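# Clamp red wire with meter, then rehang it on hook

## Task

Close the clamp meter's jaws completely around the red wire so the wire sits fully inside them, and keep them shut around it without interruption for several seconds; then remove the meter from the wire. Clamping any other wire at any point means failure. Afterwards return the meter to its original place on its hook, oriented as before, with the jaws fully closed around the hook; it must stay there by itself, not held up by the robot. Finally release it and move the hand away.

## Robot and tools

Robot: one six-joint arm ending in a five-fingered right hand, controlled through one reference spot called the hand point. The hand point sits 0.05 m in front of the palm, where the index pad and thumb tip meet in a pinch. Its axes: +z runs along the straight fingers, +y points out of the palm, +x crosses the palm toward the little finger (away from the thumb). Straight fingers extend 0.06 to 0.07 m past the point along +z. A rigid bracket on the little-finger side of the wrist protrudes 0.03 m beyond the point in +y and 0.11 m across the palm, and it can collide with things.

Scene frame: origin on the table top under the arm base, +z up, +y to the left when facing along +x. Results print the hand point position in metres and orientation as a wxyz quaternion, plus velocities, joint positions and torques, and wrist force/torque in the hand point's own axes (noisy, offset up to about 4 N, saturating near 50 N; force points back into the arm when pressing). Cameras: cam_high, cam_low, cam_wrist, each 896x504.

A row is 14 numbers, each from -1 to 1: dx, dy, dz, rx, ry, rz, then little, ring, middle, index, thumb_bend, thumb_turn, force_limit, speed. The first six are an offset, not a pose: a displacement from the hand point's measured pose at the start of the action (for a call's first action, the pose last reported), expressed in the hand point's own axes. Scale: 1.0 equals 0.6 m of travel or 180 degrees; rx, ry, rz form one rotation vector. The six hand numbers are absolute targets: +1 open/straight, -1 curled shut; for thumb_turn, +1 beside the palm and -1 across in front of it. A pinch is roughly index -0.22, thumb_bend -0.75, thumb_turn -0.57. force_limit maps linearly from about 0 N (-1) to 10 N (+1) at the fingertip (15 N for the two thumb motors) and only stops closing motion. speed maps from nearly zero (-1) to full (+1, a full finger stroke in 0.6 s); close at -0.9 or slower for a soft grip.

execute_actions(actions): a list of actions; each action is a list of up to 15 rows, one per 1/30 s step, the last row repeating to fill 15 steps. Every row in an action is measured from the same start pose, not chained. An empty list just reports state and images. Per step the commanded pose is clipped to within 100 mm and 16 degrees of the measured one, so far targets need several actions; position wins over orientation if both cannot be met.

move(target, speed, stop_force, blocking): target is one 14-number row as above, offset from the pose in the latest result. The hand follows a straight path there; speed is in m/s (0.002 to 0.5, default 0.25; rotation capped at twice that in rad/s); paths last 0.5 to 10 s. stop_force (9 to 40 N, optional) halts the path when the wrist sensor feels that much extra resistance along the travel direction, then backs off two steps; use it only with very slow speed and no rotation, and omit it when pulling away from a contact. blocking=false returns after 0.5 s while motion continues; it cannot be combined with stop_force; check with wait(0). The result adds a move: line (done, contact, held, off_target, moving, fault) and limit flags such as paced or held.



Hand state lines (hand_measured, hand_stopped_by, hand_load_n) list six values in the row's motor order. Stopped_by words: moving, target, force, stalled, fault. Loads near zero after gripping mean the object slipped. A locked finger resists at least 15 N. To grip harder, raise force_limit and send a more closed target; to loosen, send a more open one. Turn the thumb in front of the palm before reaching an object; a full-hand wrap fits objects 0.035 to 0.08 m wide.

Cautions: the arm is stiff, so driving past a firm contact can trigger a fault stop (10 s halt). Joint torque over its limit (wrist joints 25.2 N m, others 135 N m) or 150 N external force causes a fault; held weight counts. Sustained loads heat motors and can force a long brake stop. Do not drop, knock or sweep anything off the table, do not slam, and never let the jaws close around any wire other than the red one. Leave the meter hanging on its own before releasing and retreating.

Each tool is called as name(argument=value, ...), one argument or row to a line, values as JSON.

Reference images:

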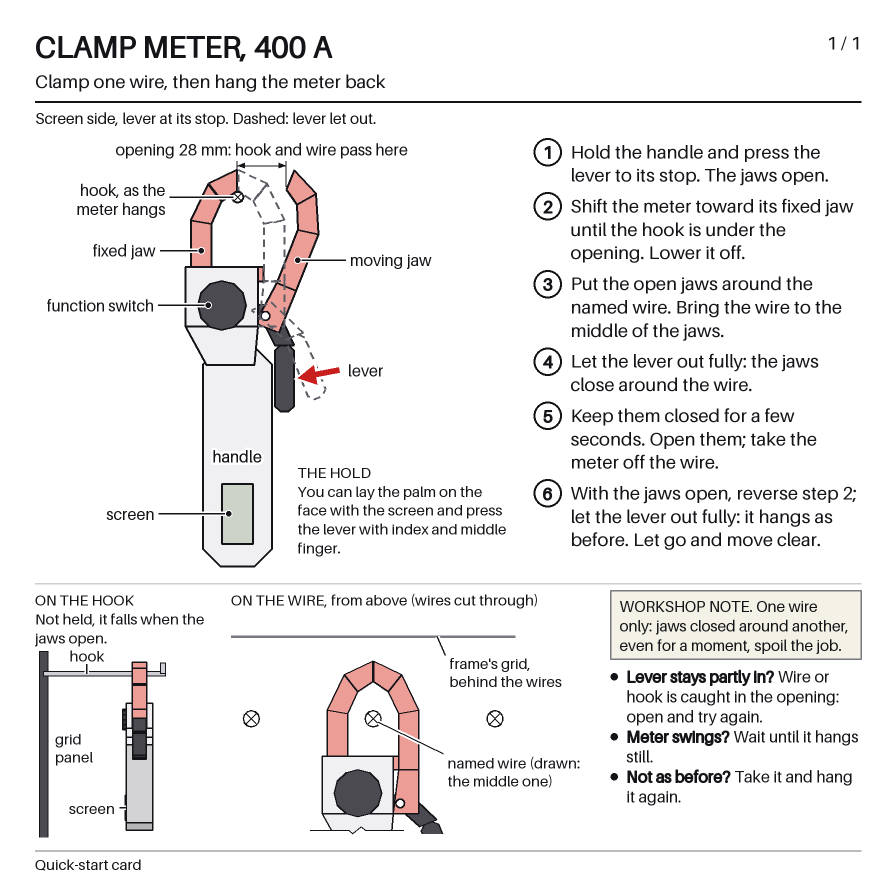

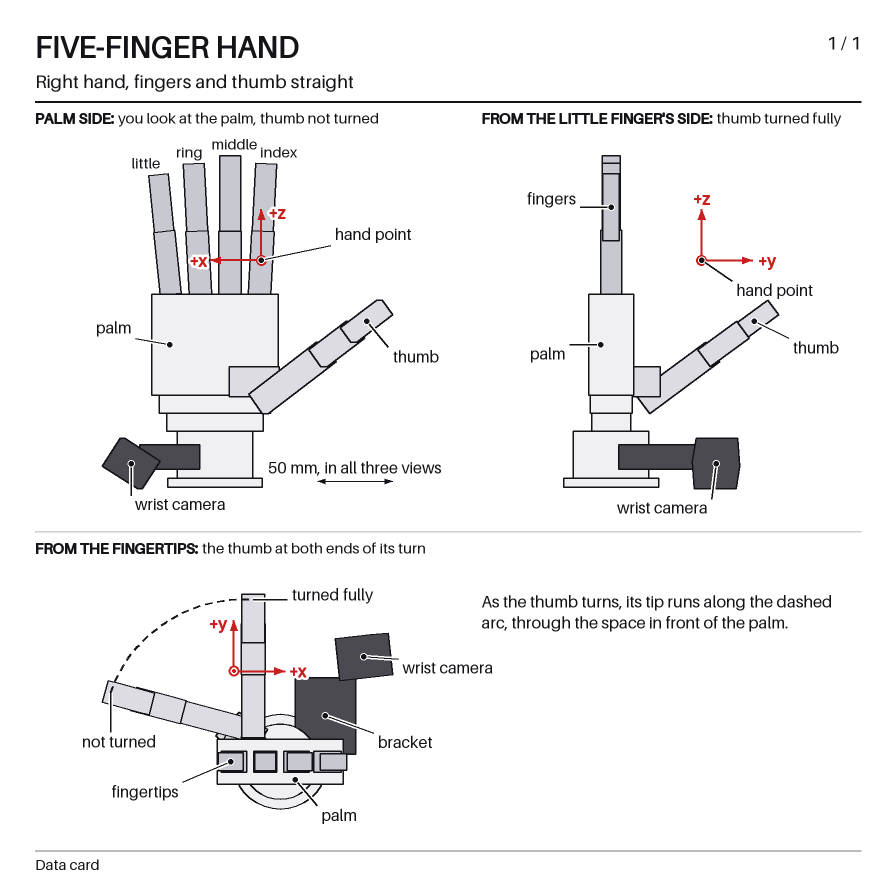

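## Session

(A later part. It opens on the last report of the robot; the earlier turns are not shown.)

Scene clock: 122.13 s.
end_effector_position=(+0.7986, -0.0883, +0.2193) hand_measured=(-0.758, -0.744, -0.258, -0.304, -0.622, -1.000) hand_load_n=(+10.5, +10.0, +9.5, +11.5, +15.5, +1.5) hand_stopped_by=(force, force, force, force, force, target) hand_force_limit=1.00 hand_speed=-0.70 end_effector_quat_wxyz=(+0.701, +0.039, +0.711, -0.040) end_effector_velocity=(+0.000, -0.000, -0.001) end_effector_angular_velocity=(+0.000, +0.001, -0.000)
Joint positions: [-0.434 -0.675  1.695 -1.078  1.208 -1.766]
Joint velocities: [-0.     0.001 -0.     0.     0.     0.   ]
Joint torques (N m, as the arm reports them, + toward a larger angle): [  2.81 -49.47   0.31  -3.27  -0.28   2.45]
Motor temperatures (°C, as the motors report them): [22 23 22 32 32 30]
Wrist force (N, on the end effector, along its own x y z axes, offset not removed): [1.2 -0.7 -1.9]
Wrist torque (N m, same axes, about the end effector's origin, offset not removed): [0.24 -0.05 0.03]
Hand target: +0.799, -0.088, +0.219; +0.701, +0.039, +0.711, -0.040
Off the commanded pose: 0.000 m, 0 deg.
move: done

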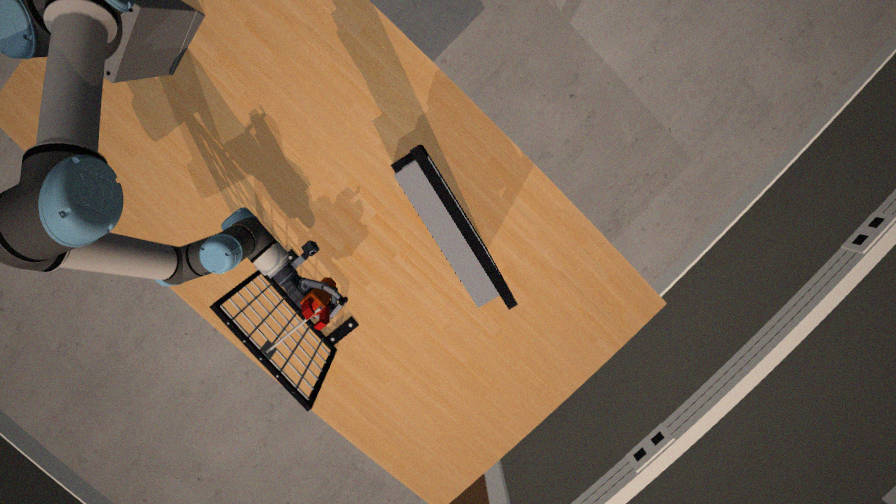

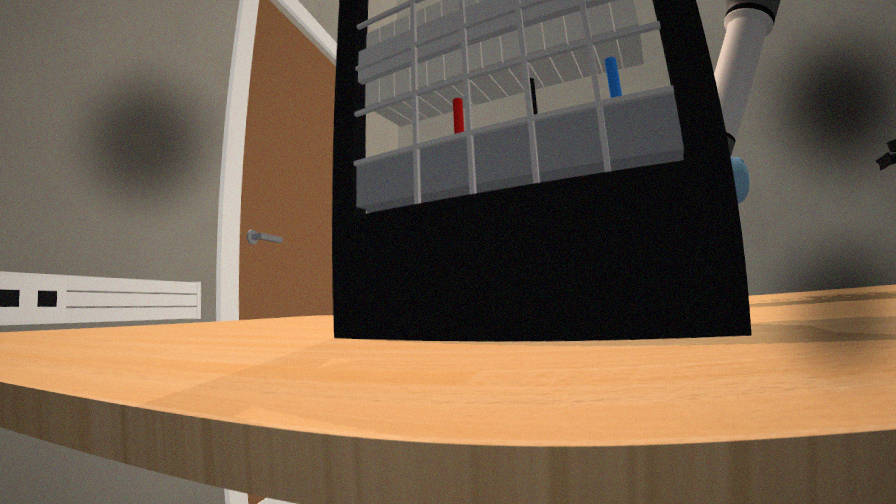

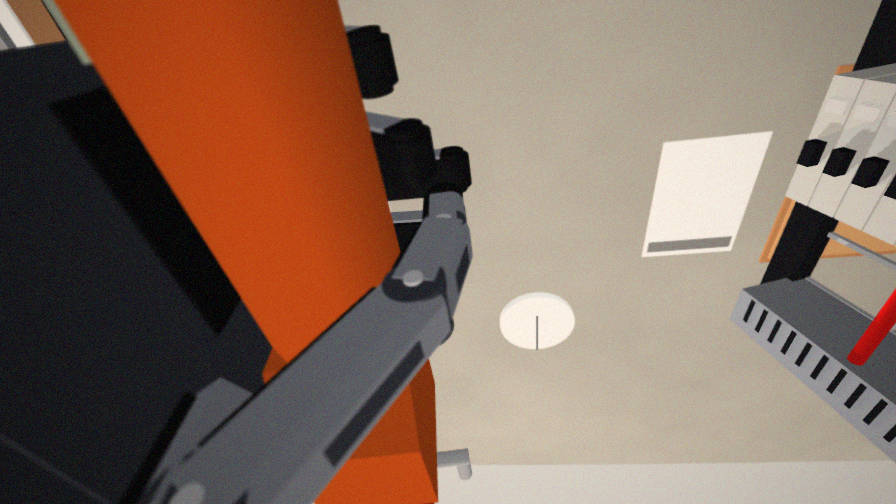

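move(
  target=[0,0,0,0,0,0,-0.98,-0.98,0.6,0.6,-1,-1,1,-0.5],
)

move(
  target=[0,0,0,0,0,0,0,0,0.6,0.6,-0.3,-1,1,-0.5],
)

move(
  target=[0,0,-0.022,0,0,0,0,0,0.6,0.6,-0.3,-1,1,-0.5],
  speed=0.01,
)

move(
  target=[0,0,0,0,0,0,0,0,0.6,0.6,-1,-1,1,-0.7],
)

move(
  target=[0,0,0,0,0,0,-1,-1,0.6,0.6,-1,-1,1,-0.7],
)

move(
  target=[0,0,0,0,0,0,-0.98,-0.98,-1,-1,-1,-1,1,-0.7],
)

zoom_image(
  camera="cam_high",
  region=[230, 220, 390, 380],
)

Scene clock: 136.40 s.
end_effector_position=(+0.7986, -0.0883, +0.2193) hand_measured=(-0.758, -0.744, +0.600, +0.600, -0.622, -1.000) hand_load_n=(+11.0, +11.0, +0.0, +0.0, +14.5, +3.0) hand_stopped_by=(force, force, target, target, force, target) hand_force_limit=1.00 hand_speed=-0.50 end_effector_quat_wxyz=(+0.701, +0.039, +0.711, -0.040) end_effector_velocity=(-0.000, +0.001, +0.001) end_effector_angular_velocity=(+0.000, -0.000, +0.002)
Joint positions: [-0.434 -0.675  1.695 -1.078  1.208 -1.766]
Joint velocities: [ 0.001 -0.001  0.001  0.    -0.001  0.   ]
Joint torques (N m, as the arm reports them, + toward a larger angle): [  2.27 -48.43   0.39  -3.19   1.25   1.91]
Motor temperatures (°C, as the motors report them): [22 23 22 32 32 30]
Wrist force (N, on the end effector, along its own x y z axes, offset not removed): [-2.5 0.6 0.1]
Wrist torque (N m, same axes, about the end effector's origin, offset not removed): [0.04 0.00 -0.09]
Hand target: +0.799, -0.088, +0.219; +0.701, +0.039, +0.711, -0.040
Off the commanded pose: 0.000 m, 0 deg.
move: done

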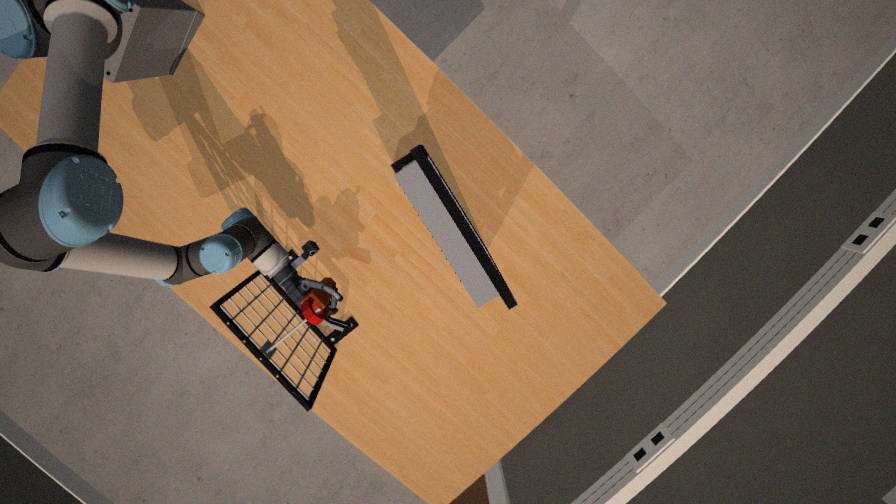

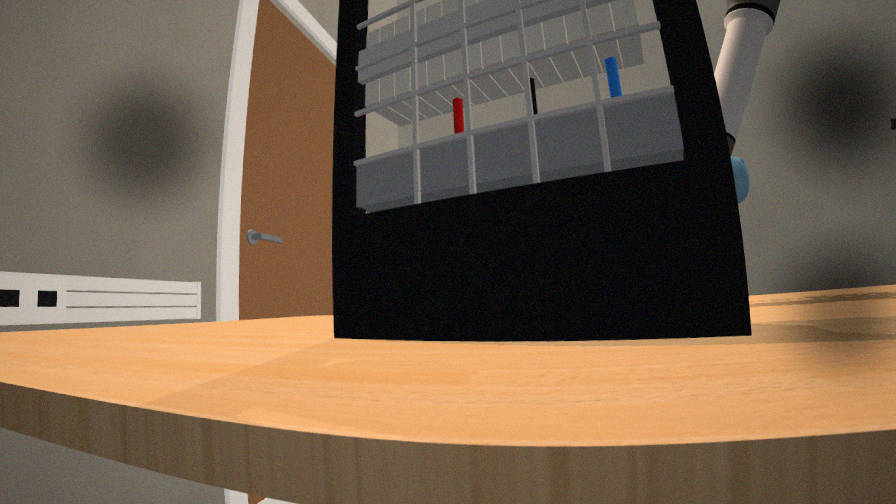

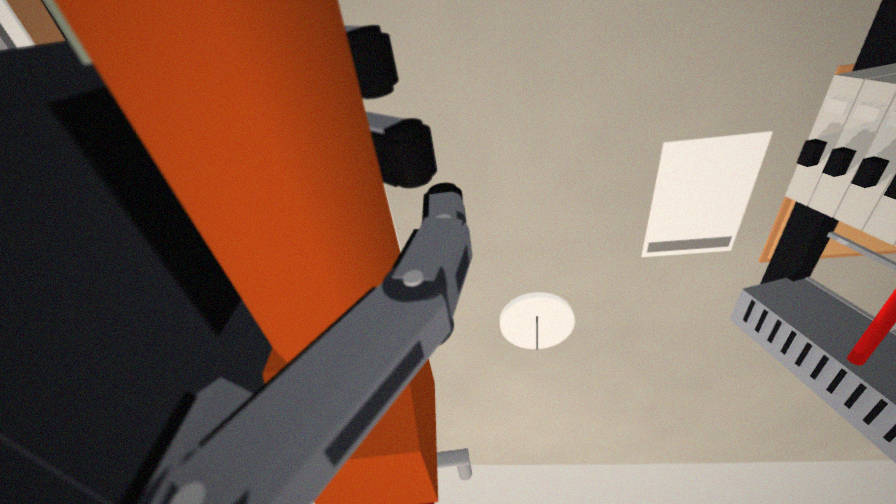

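Scene clock: 137.60 s.
end_effector_position=(+0.7986, -0.0883, +0.2193) hand_measured=(+0.000, +0.000, +0.600, +0.600, -0.300, -1.000) hand_load_n=(+0.0, +0.0, +0.0, +0.0, +0.0, +0.0) hand_stopped_by=(target, target, target, target, target, target) hand_force_limit=1.00 hand_speed=-0.50 end_effector_quat_wxyz=(+0.701, +0.039, +0.711, -0.040) end_effector_velocity=(+0.001, -0.000, +0.002) end_effector_angular_velocity=(-0.001, -0.003, -0.000)
Joint positions: [-0.434 -0.675  1.695 -1.078  1.208 -1.766]
Joint velocities: [ 0.001 -0.002 -0.002  0.     0.001  0.   ]
Joint torques (N m, as the arm reports them, + toward a larger angle): [  2.98 -48.52   0.61  -3.22  -0.32   1.95]
Motor temperatures (°C, as the motors report them): [22 23 22 32 32 30]
Wrist force (N, on the end effector, along its own x y z axes, offset not removed): [1.2 -1.6 -1.2]
Wrist torque (N m, same axes, about the end effector's origin, offset not removed): [-0.14 0.00 0.02]
Hand target: +0.799, -0.088, +0.219; +0.701, +0.039, +0.711, -0.040
Off the commanded pose: 0.000 m, 0 deg.
move: done

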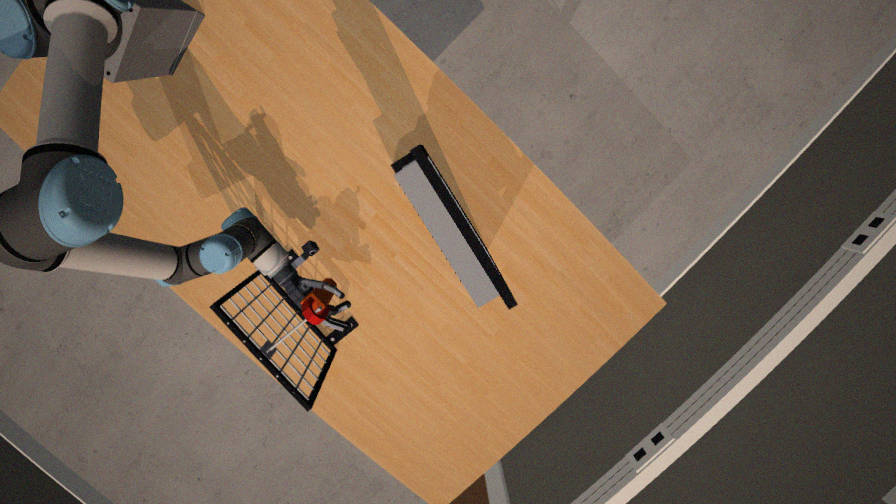

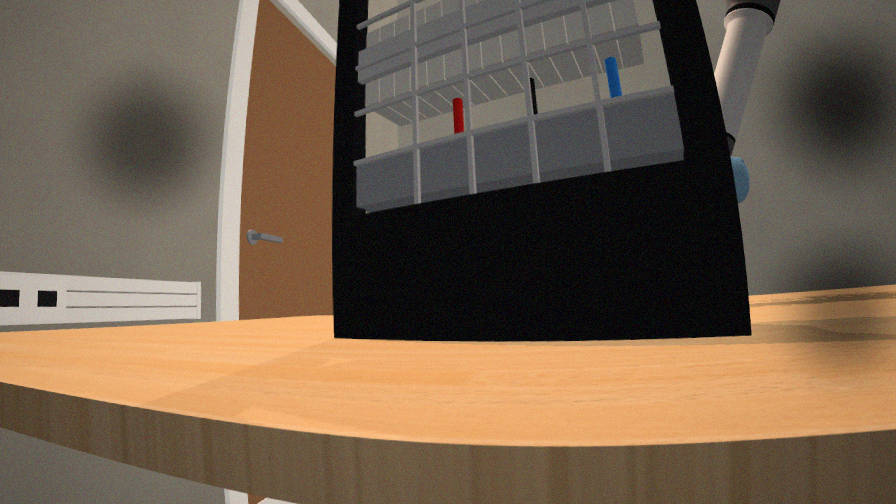

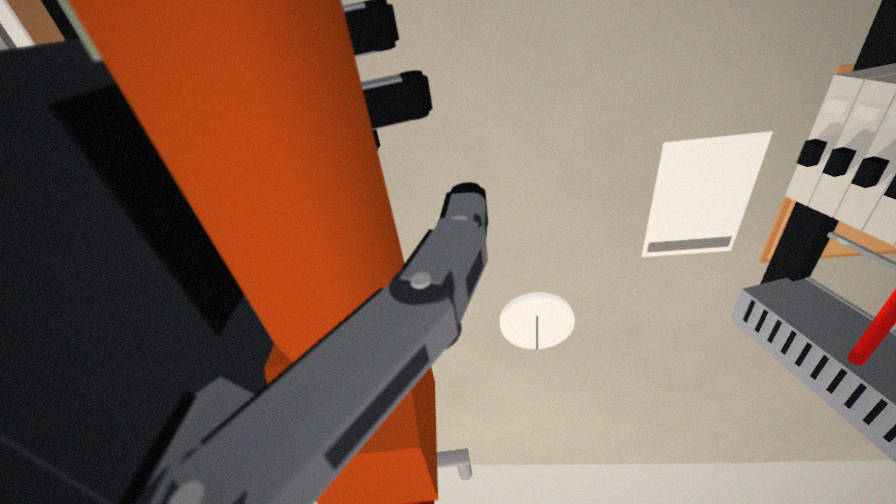

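Scene clock: 139.13 s.
end_effector_position=(+0.7858, -0.0869, +0.2195) hand_measured=(+0.000, +0.000, +0.600, +0.600, -0.300, -1.000) hand_load_n=(+0.0, +0.0, +0.0, +0.0, +0.0, +0.0) hand_stopped_by=(target, target, target, target, target, target) hand_force_limit=1.00 hand_speed=-0.50 end_effector_quat_wxyz=(+0.701, +0.039, +0.711, -0.040) end_effector_velocity=(-0.002, -0.001, +0.001) end_effector_angular_velocity=(-0.002, -0.003, -0.001)
Joint positions: [-0.442 -0.689  1.737 -1.105  1.2   -1.765]
Joint velocities: [-0.002 -0.004  0.007 -0.006 -0.002  0.   ]
Joint torques (N m, as the arm reports them, + toward a larger angle): [  2.28 -49.04   2.87  -3.4   -1.92   2.48]
Motor temperatures (°C, as the motors report them): [22 23 22 32 32 30]
Wrist force (N, on the end effector, along its own x y z axes, offset not removed): [1.7 -3.5 -0.8]
Wrist torque (N m, same axes, about the end effector's origin, offset not removed): [-0.43 -0.27 0.18]
Hand target: +0.785, -0.087, +0.219; +0.701, +0.039, +0.711, -0.040
Off the commanded pose: 0.000 m, 0 deg.
move: done

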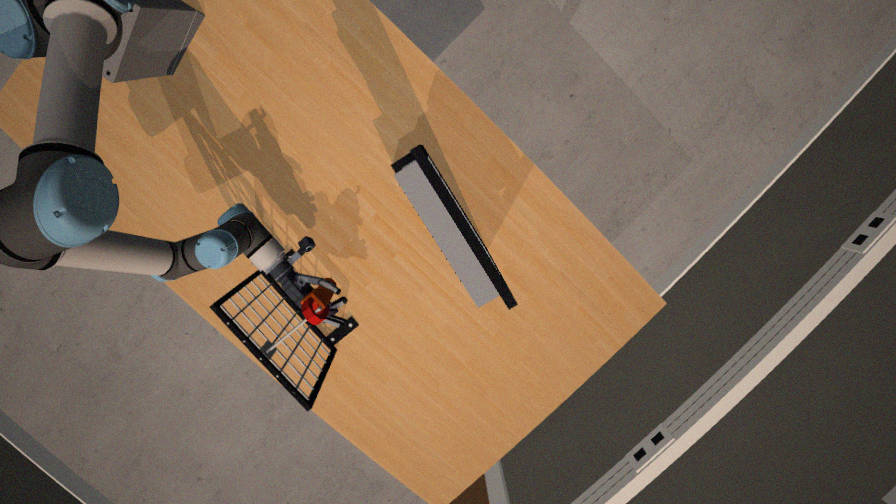

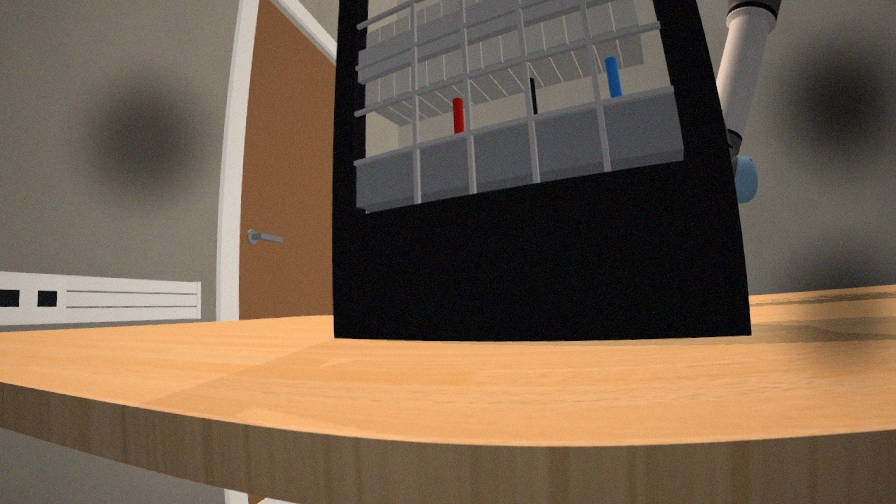

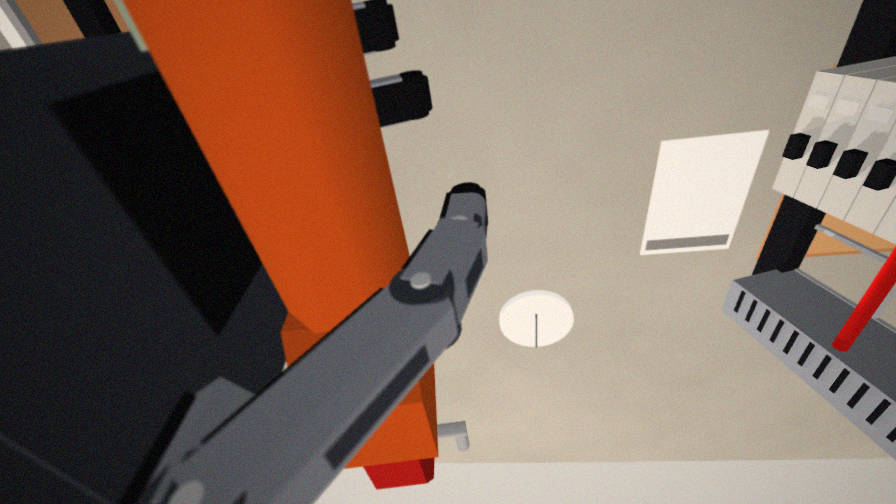

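Scene clock: 141.43 s.
end_effector_position=(+0.7858, -0.0869, +0.2195) hand_measured=(+0.000, +0.000, +0.600, +0.600, -0.902, -1.000) hand_load_n=(+0.0, +0.0, +0.0, +0.0, +14.5, +2.0) hand_stopped_by=(target, target, target, target, force, target) hand_force_limit=1.00 hand_speed=-0.70 end_effector_quat_wxyz=(+0.701, +0.039, +0.711, -0.040) end_effector_velocity=(-0.001, +0.001, -0.001) end_effector_angular_velocity=(+0.001, +0.002, +0.001)
Joint positions: [-0.442 -0.689  1.737 -1.105  1.2   -1.765]
Joint velocities: [-0.     0.001  0.001  0.    -0.001  0.   ]
Joint torques (N m, as the arm reports them, + toward a larger angle): [ 18.41 -36.81 -22.31   0.76   1.08   1.31]
Motor temperatures (°C, as the motors report them): [22 23 22 32 32 30]
Wrist force (N, on the end effector, along its own x y z axes, offset not removed): [-3.6 0.8 0.1]
Wrist torque (N m, same axes, about the end effector's origin, offset not removed): [0.01 0.61 -0.17]
Hand target: +0.786, -0.087, +0.219; +0.701, +0.039, +0.711, -0.040
Off the commanded pose: 0.000 m, 0 deg.
move: done

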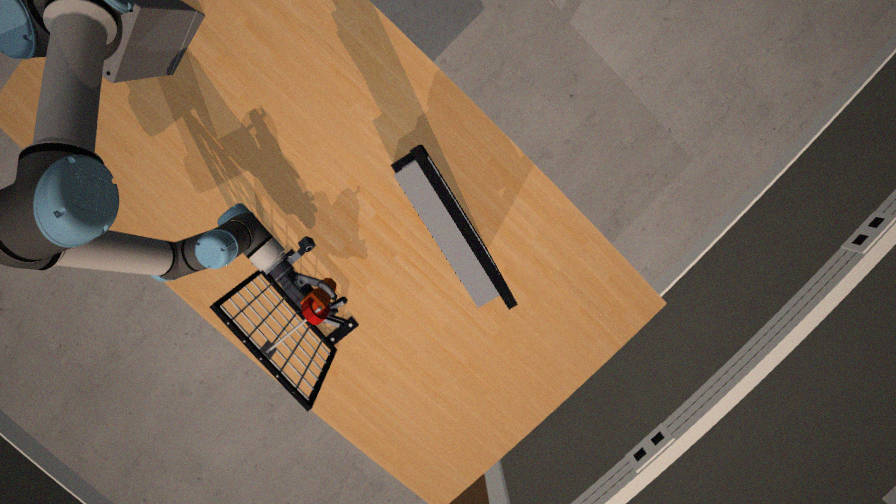

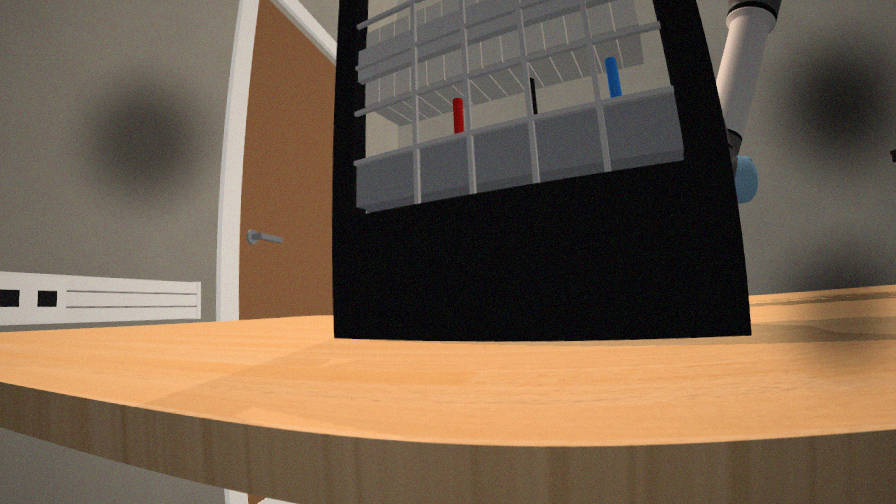

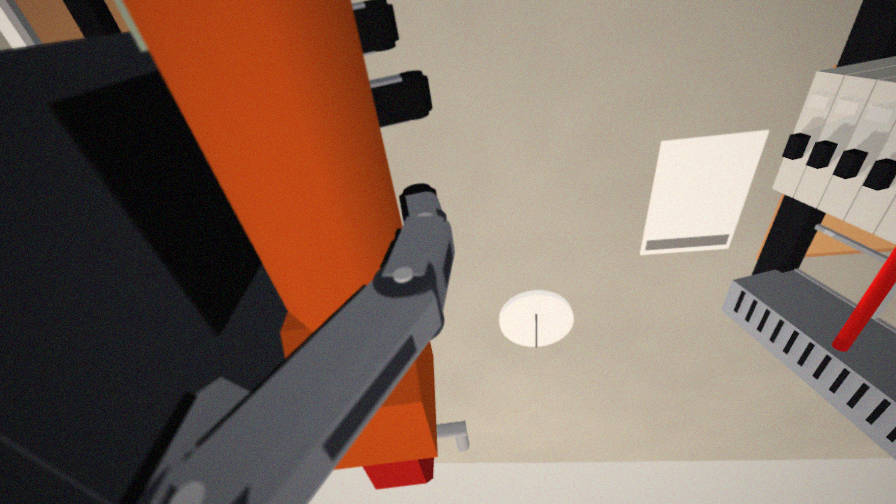

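Scene clock: 142.70 s.
end_effector_position=(+0.7858, -0.0869, +0.2195) hand_measured=(-0.492, -0.444, +0.600, +0.600, -0.900, -1.000) hand_load_n=(+10.5, +4.0, +0.0, +0.0, +15.5, +5.5) hand_stopped_by=(force, force, target, target, force, target) hand_force_limit=1.00 hand_speed=-0.70 end_effector_quat_wxyz=(+0.701, +0.039, +0.711, -0.040) end_effector_velocity=(+0.000, -0.000, -0.000) end_effector_angular_velocity=(+0.000, -0.000, +0.001)
Joint positions: [-0.442 -0.689  1.737 -1.105  1.2   -1.765]
Joint velocities: [-0.001  0.    -0.001  0.001 -0.002  0.   ]
Joint torques (N m, as the arm reports them, + toward a larger angle): [ 18.61 -36.75 -22.33   0.95   1.02   1.12]
Motor temperatures (°C, as the motors report them): [22 23 22 32 32 30]
Wrist force (N, on the end effector, along its own x y z axes, offset not removed): [-2.1 0.9 -7.6]
Wrist torque (N m, same axes, about the end effector's origin, offset not removed): [0.59 -0.69 -0.05]
Hand target: +0.786, -0.087, +0.219; +0.701, +0.039, +0.711, -0.040
Off the commanded pose: 0.000 m, 0 deg.
move: done

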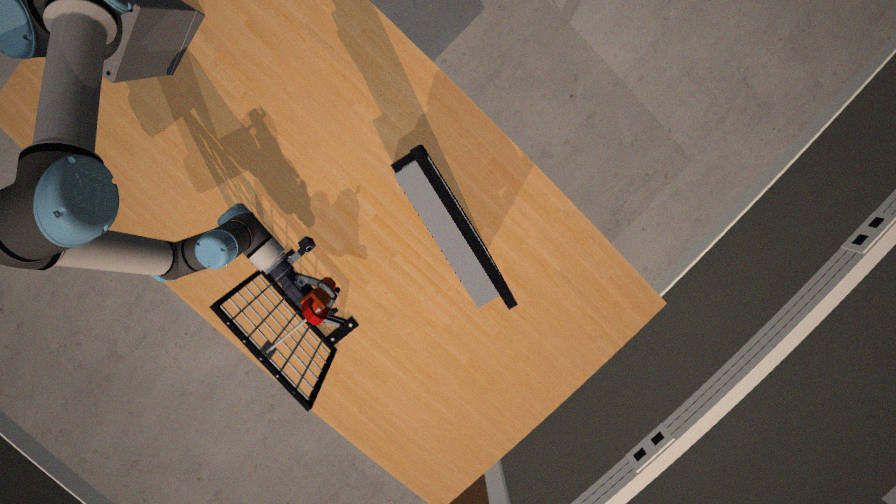

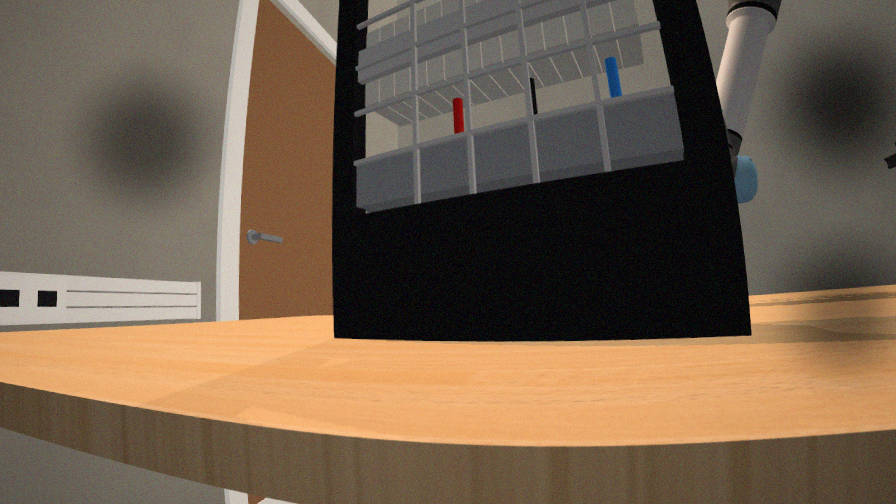

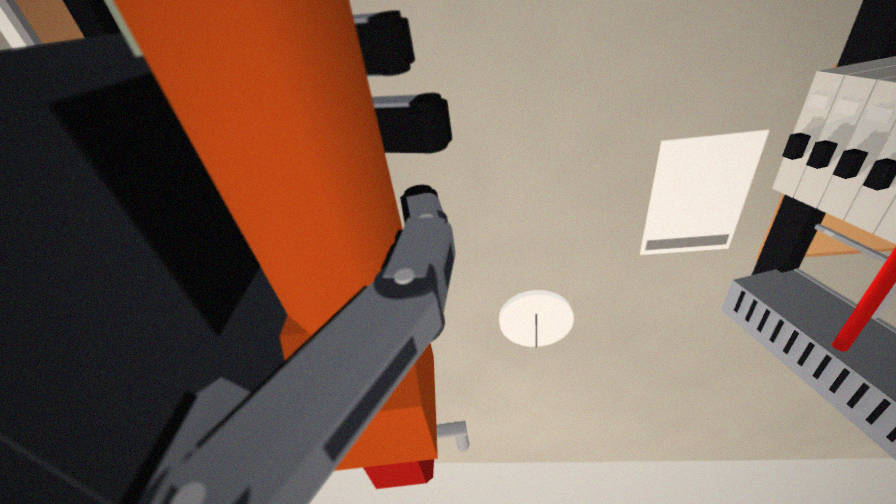

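Scene clock: 144.57 s.
end_effector_position=(+0.7858, -0.0869, +0.2195) hand_measured=(-0.492, -0.474, -0.192, -0.128, -0.898, -1.000) hand_load_n=(+2.0, +2.0, +10.5, +3.5, +20.5, +4.0) hand_stopped_by=(force, force, force, force, force, target) hand_force_limit=1.00 hand_speed=-0.70 end_effector_quat_wxyz=(+0.701, +0.039, +0.711, -0.040) end_effector_velocity=(-0.001, -0.001, -0.000) end_effector_angular_velocity=(+0.000, +0.001, -0.002)
Joint positions: [-0.442 -0.689  1.737 -1.105  1.2   -1.765]
Joint velocities: [-0.002 -0.     0.001 -0.     0.001  0.   ]
Joint torques (N m, as the arm reports them, + toward a larger angle): [ 18.72 -40.75 -17.72  -0.48  -0.2    1.43]
Motor temperatures (°C, as the motors report them): [22 23 22 32 32 30]
Wrist force (N, on the end effector, along its own x y z axes, offset not removed): [0.4 -0.2 0.8]
Wrist torque (N m, same axes, about the end effector's origin, offset not removed): [-0.06 0.17 -0.02]
Hand target: +0.786, -0.087, +0.219; +0.701, +0.039, +0.711, -0.040
Off the commanded pose: 0.000 m, 0 deg.
move: done

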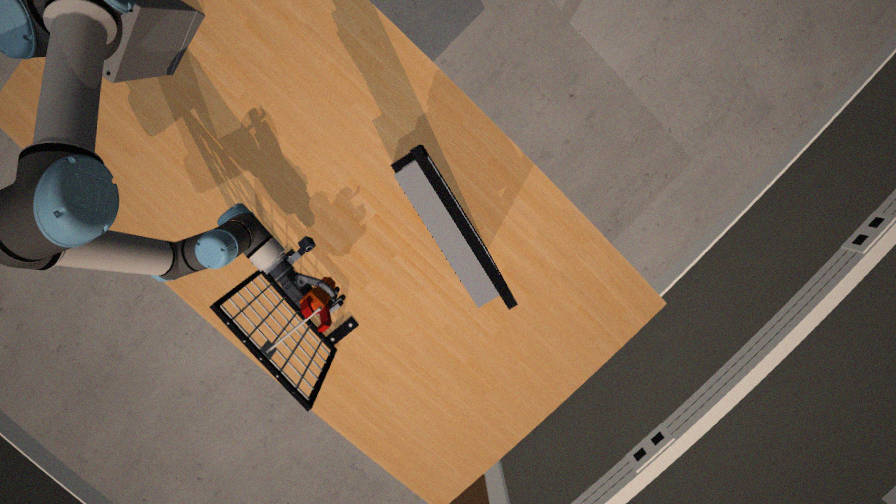

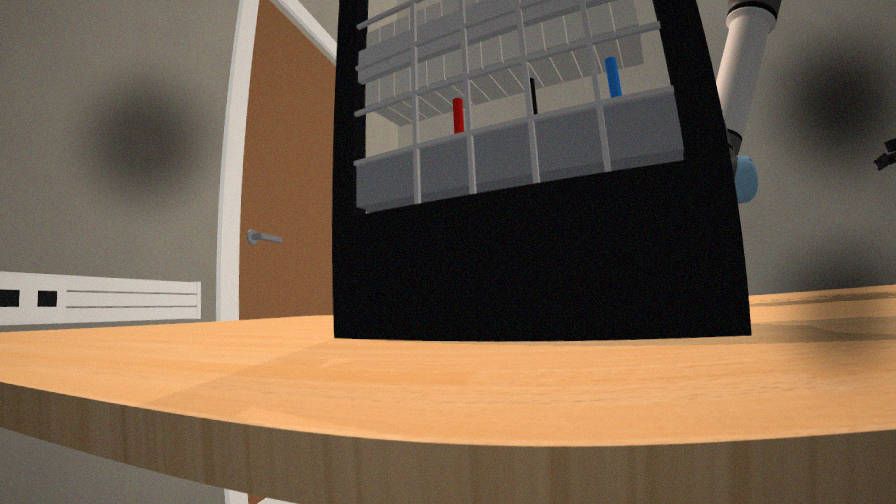

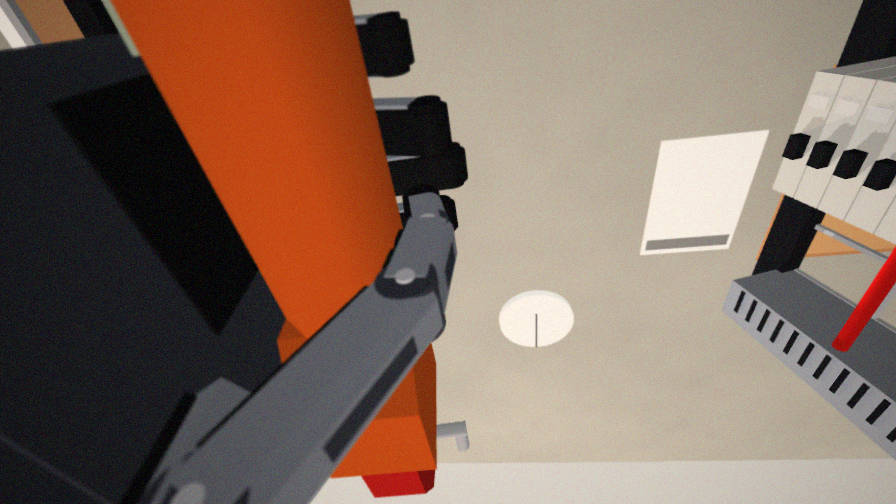

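Region (230, 220, 390, 380) of cam_high's 896x504 image, scaled by 3.150, with more detail than that image has.

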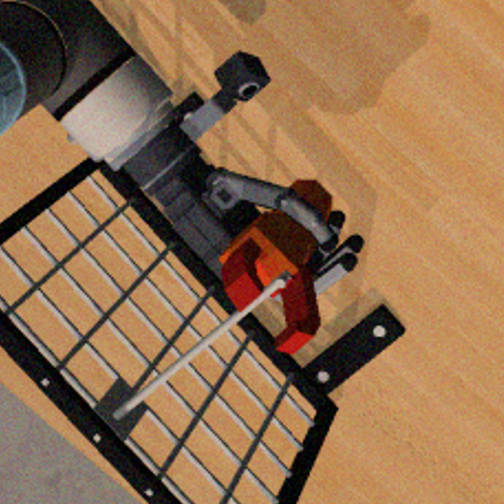

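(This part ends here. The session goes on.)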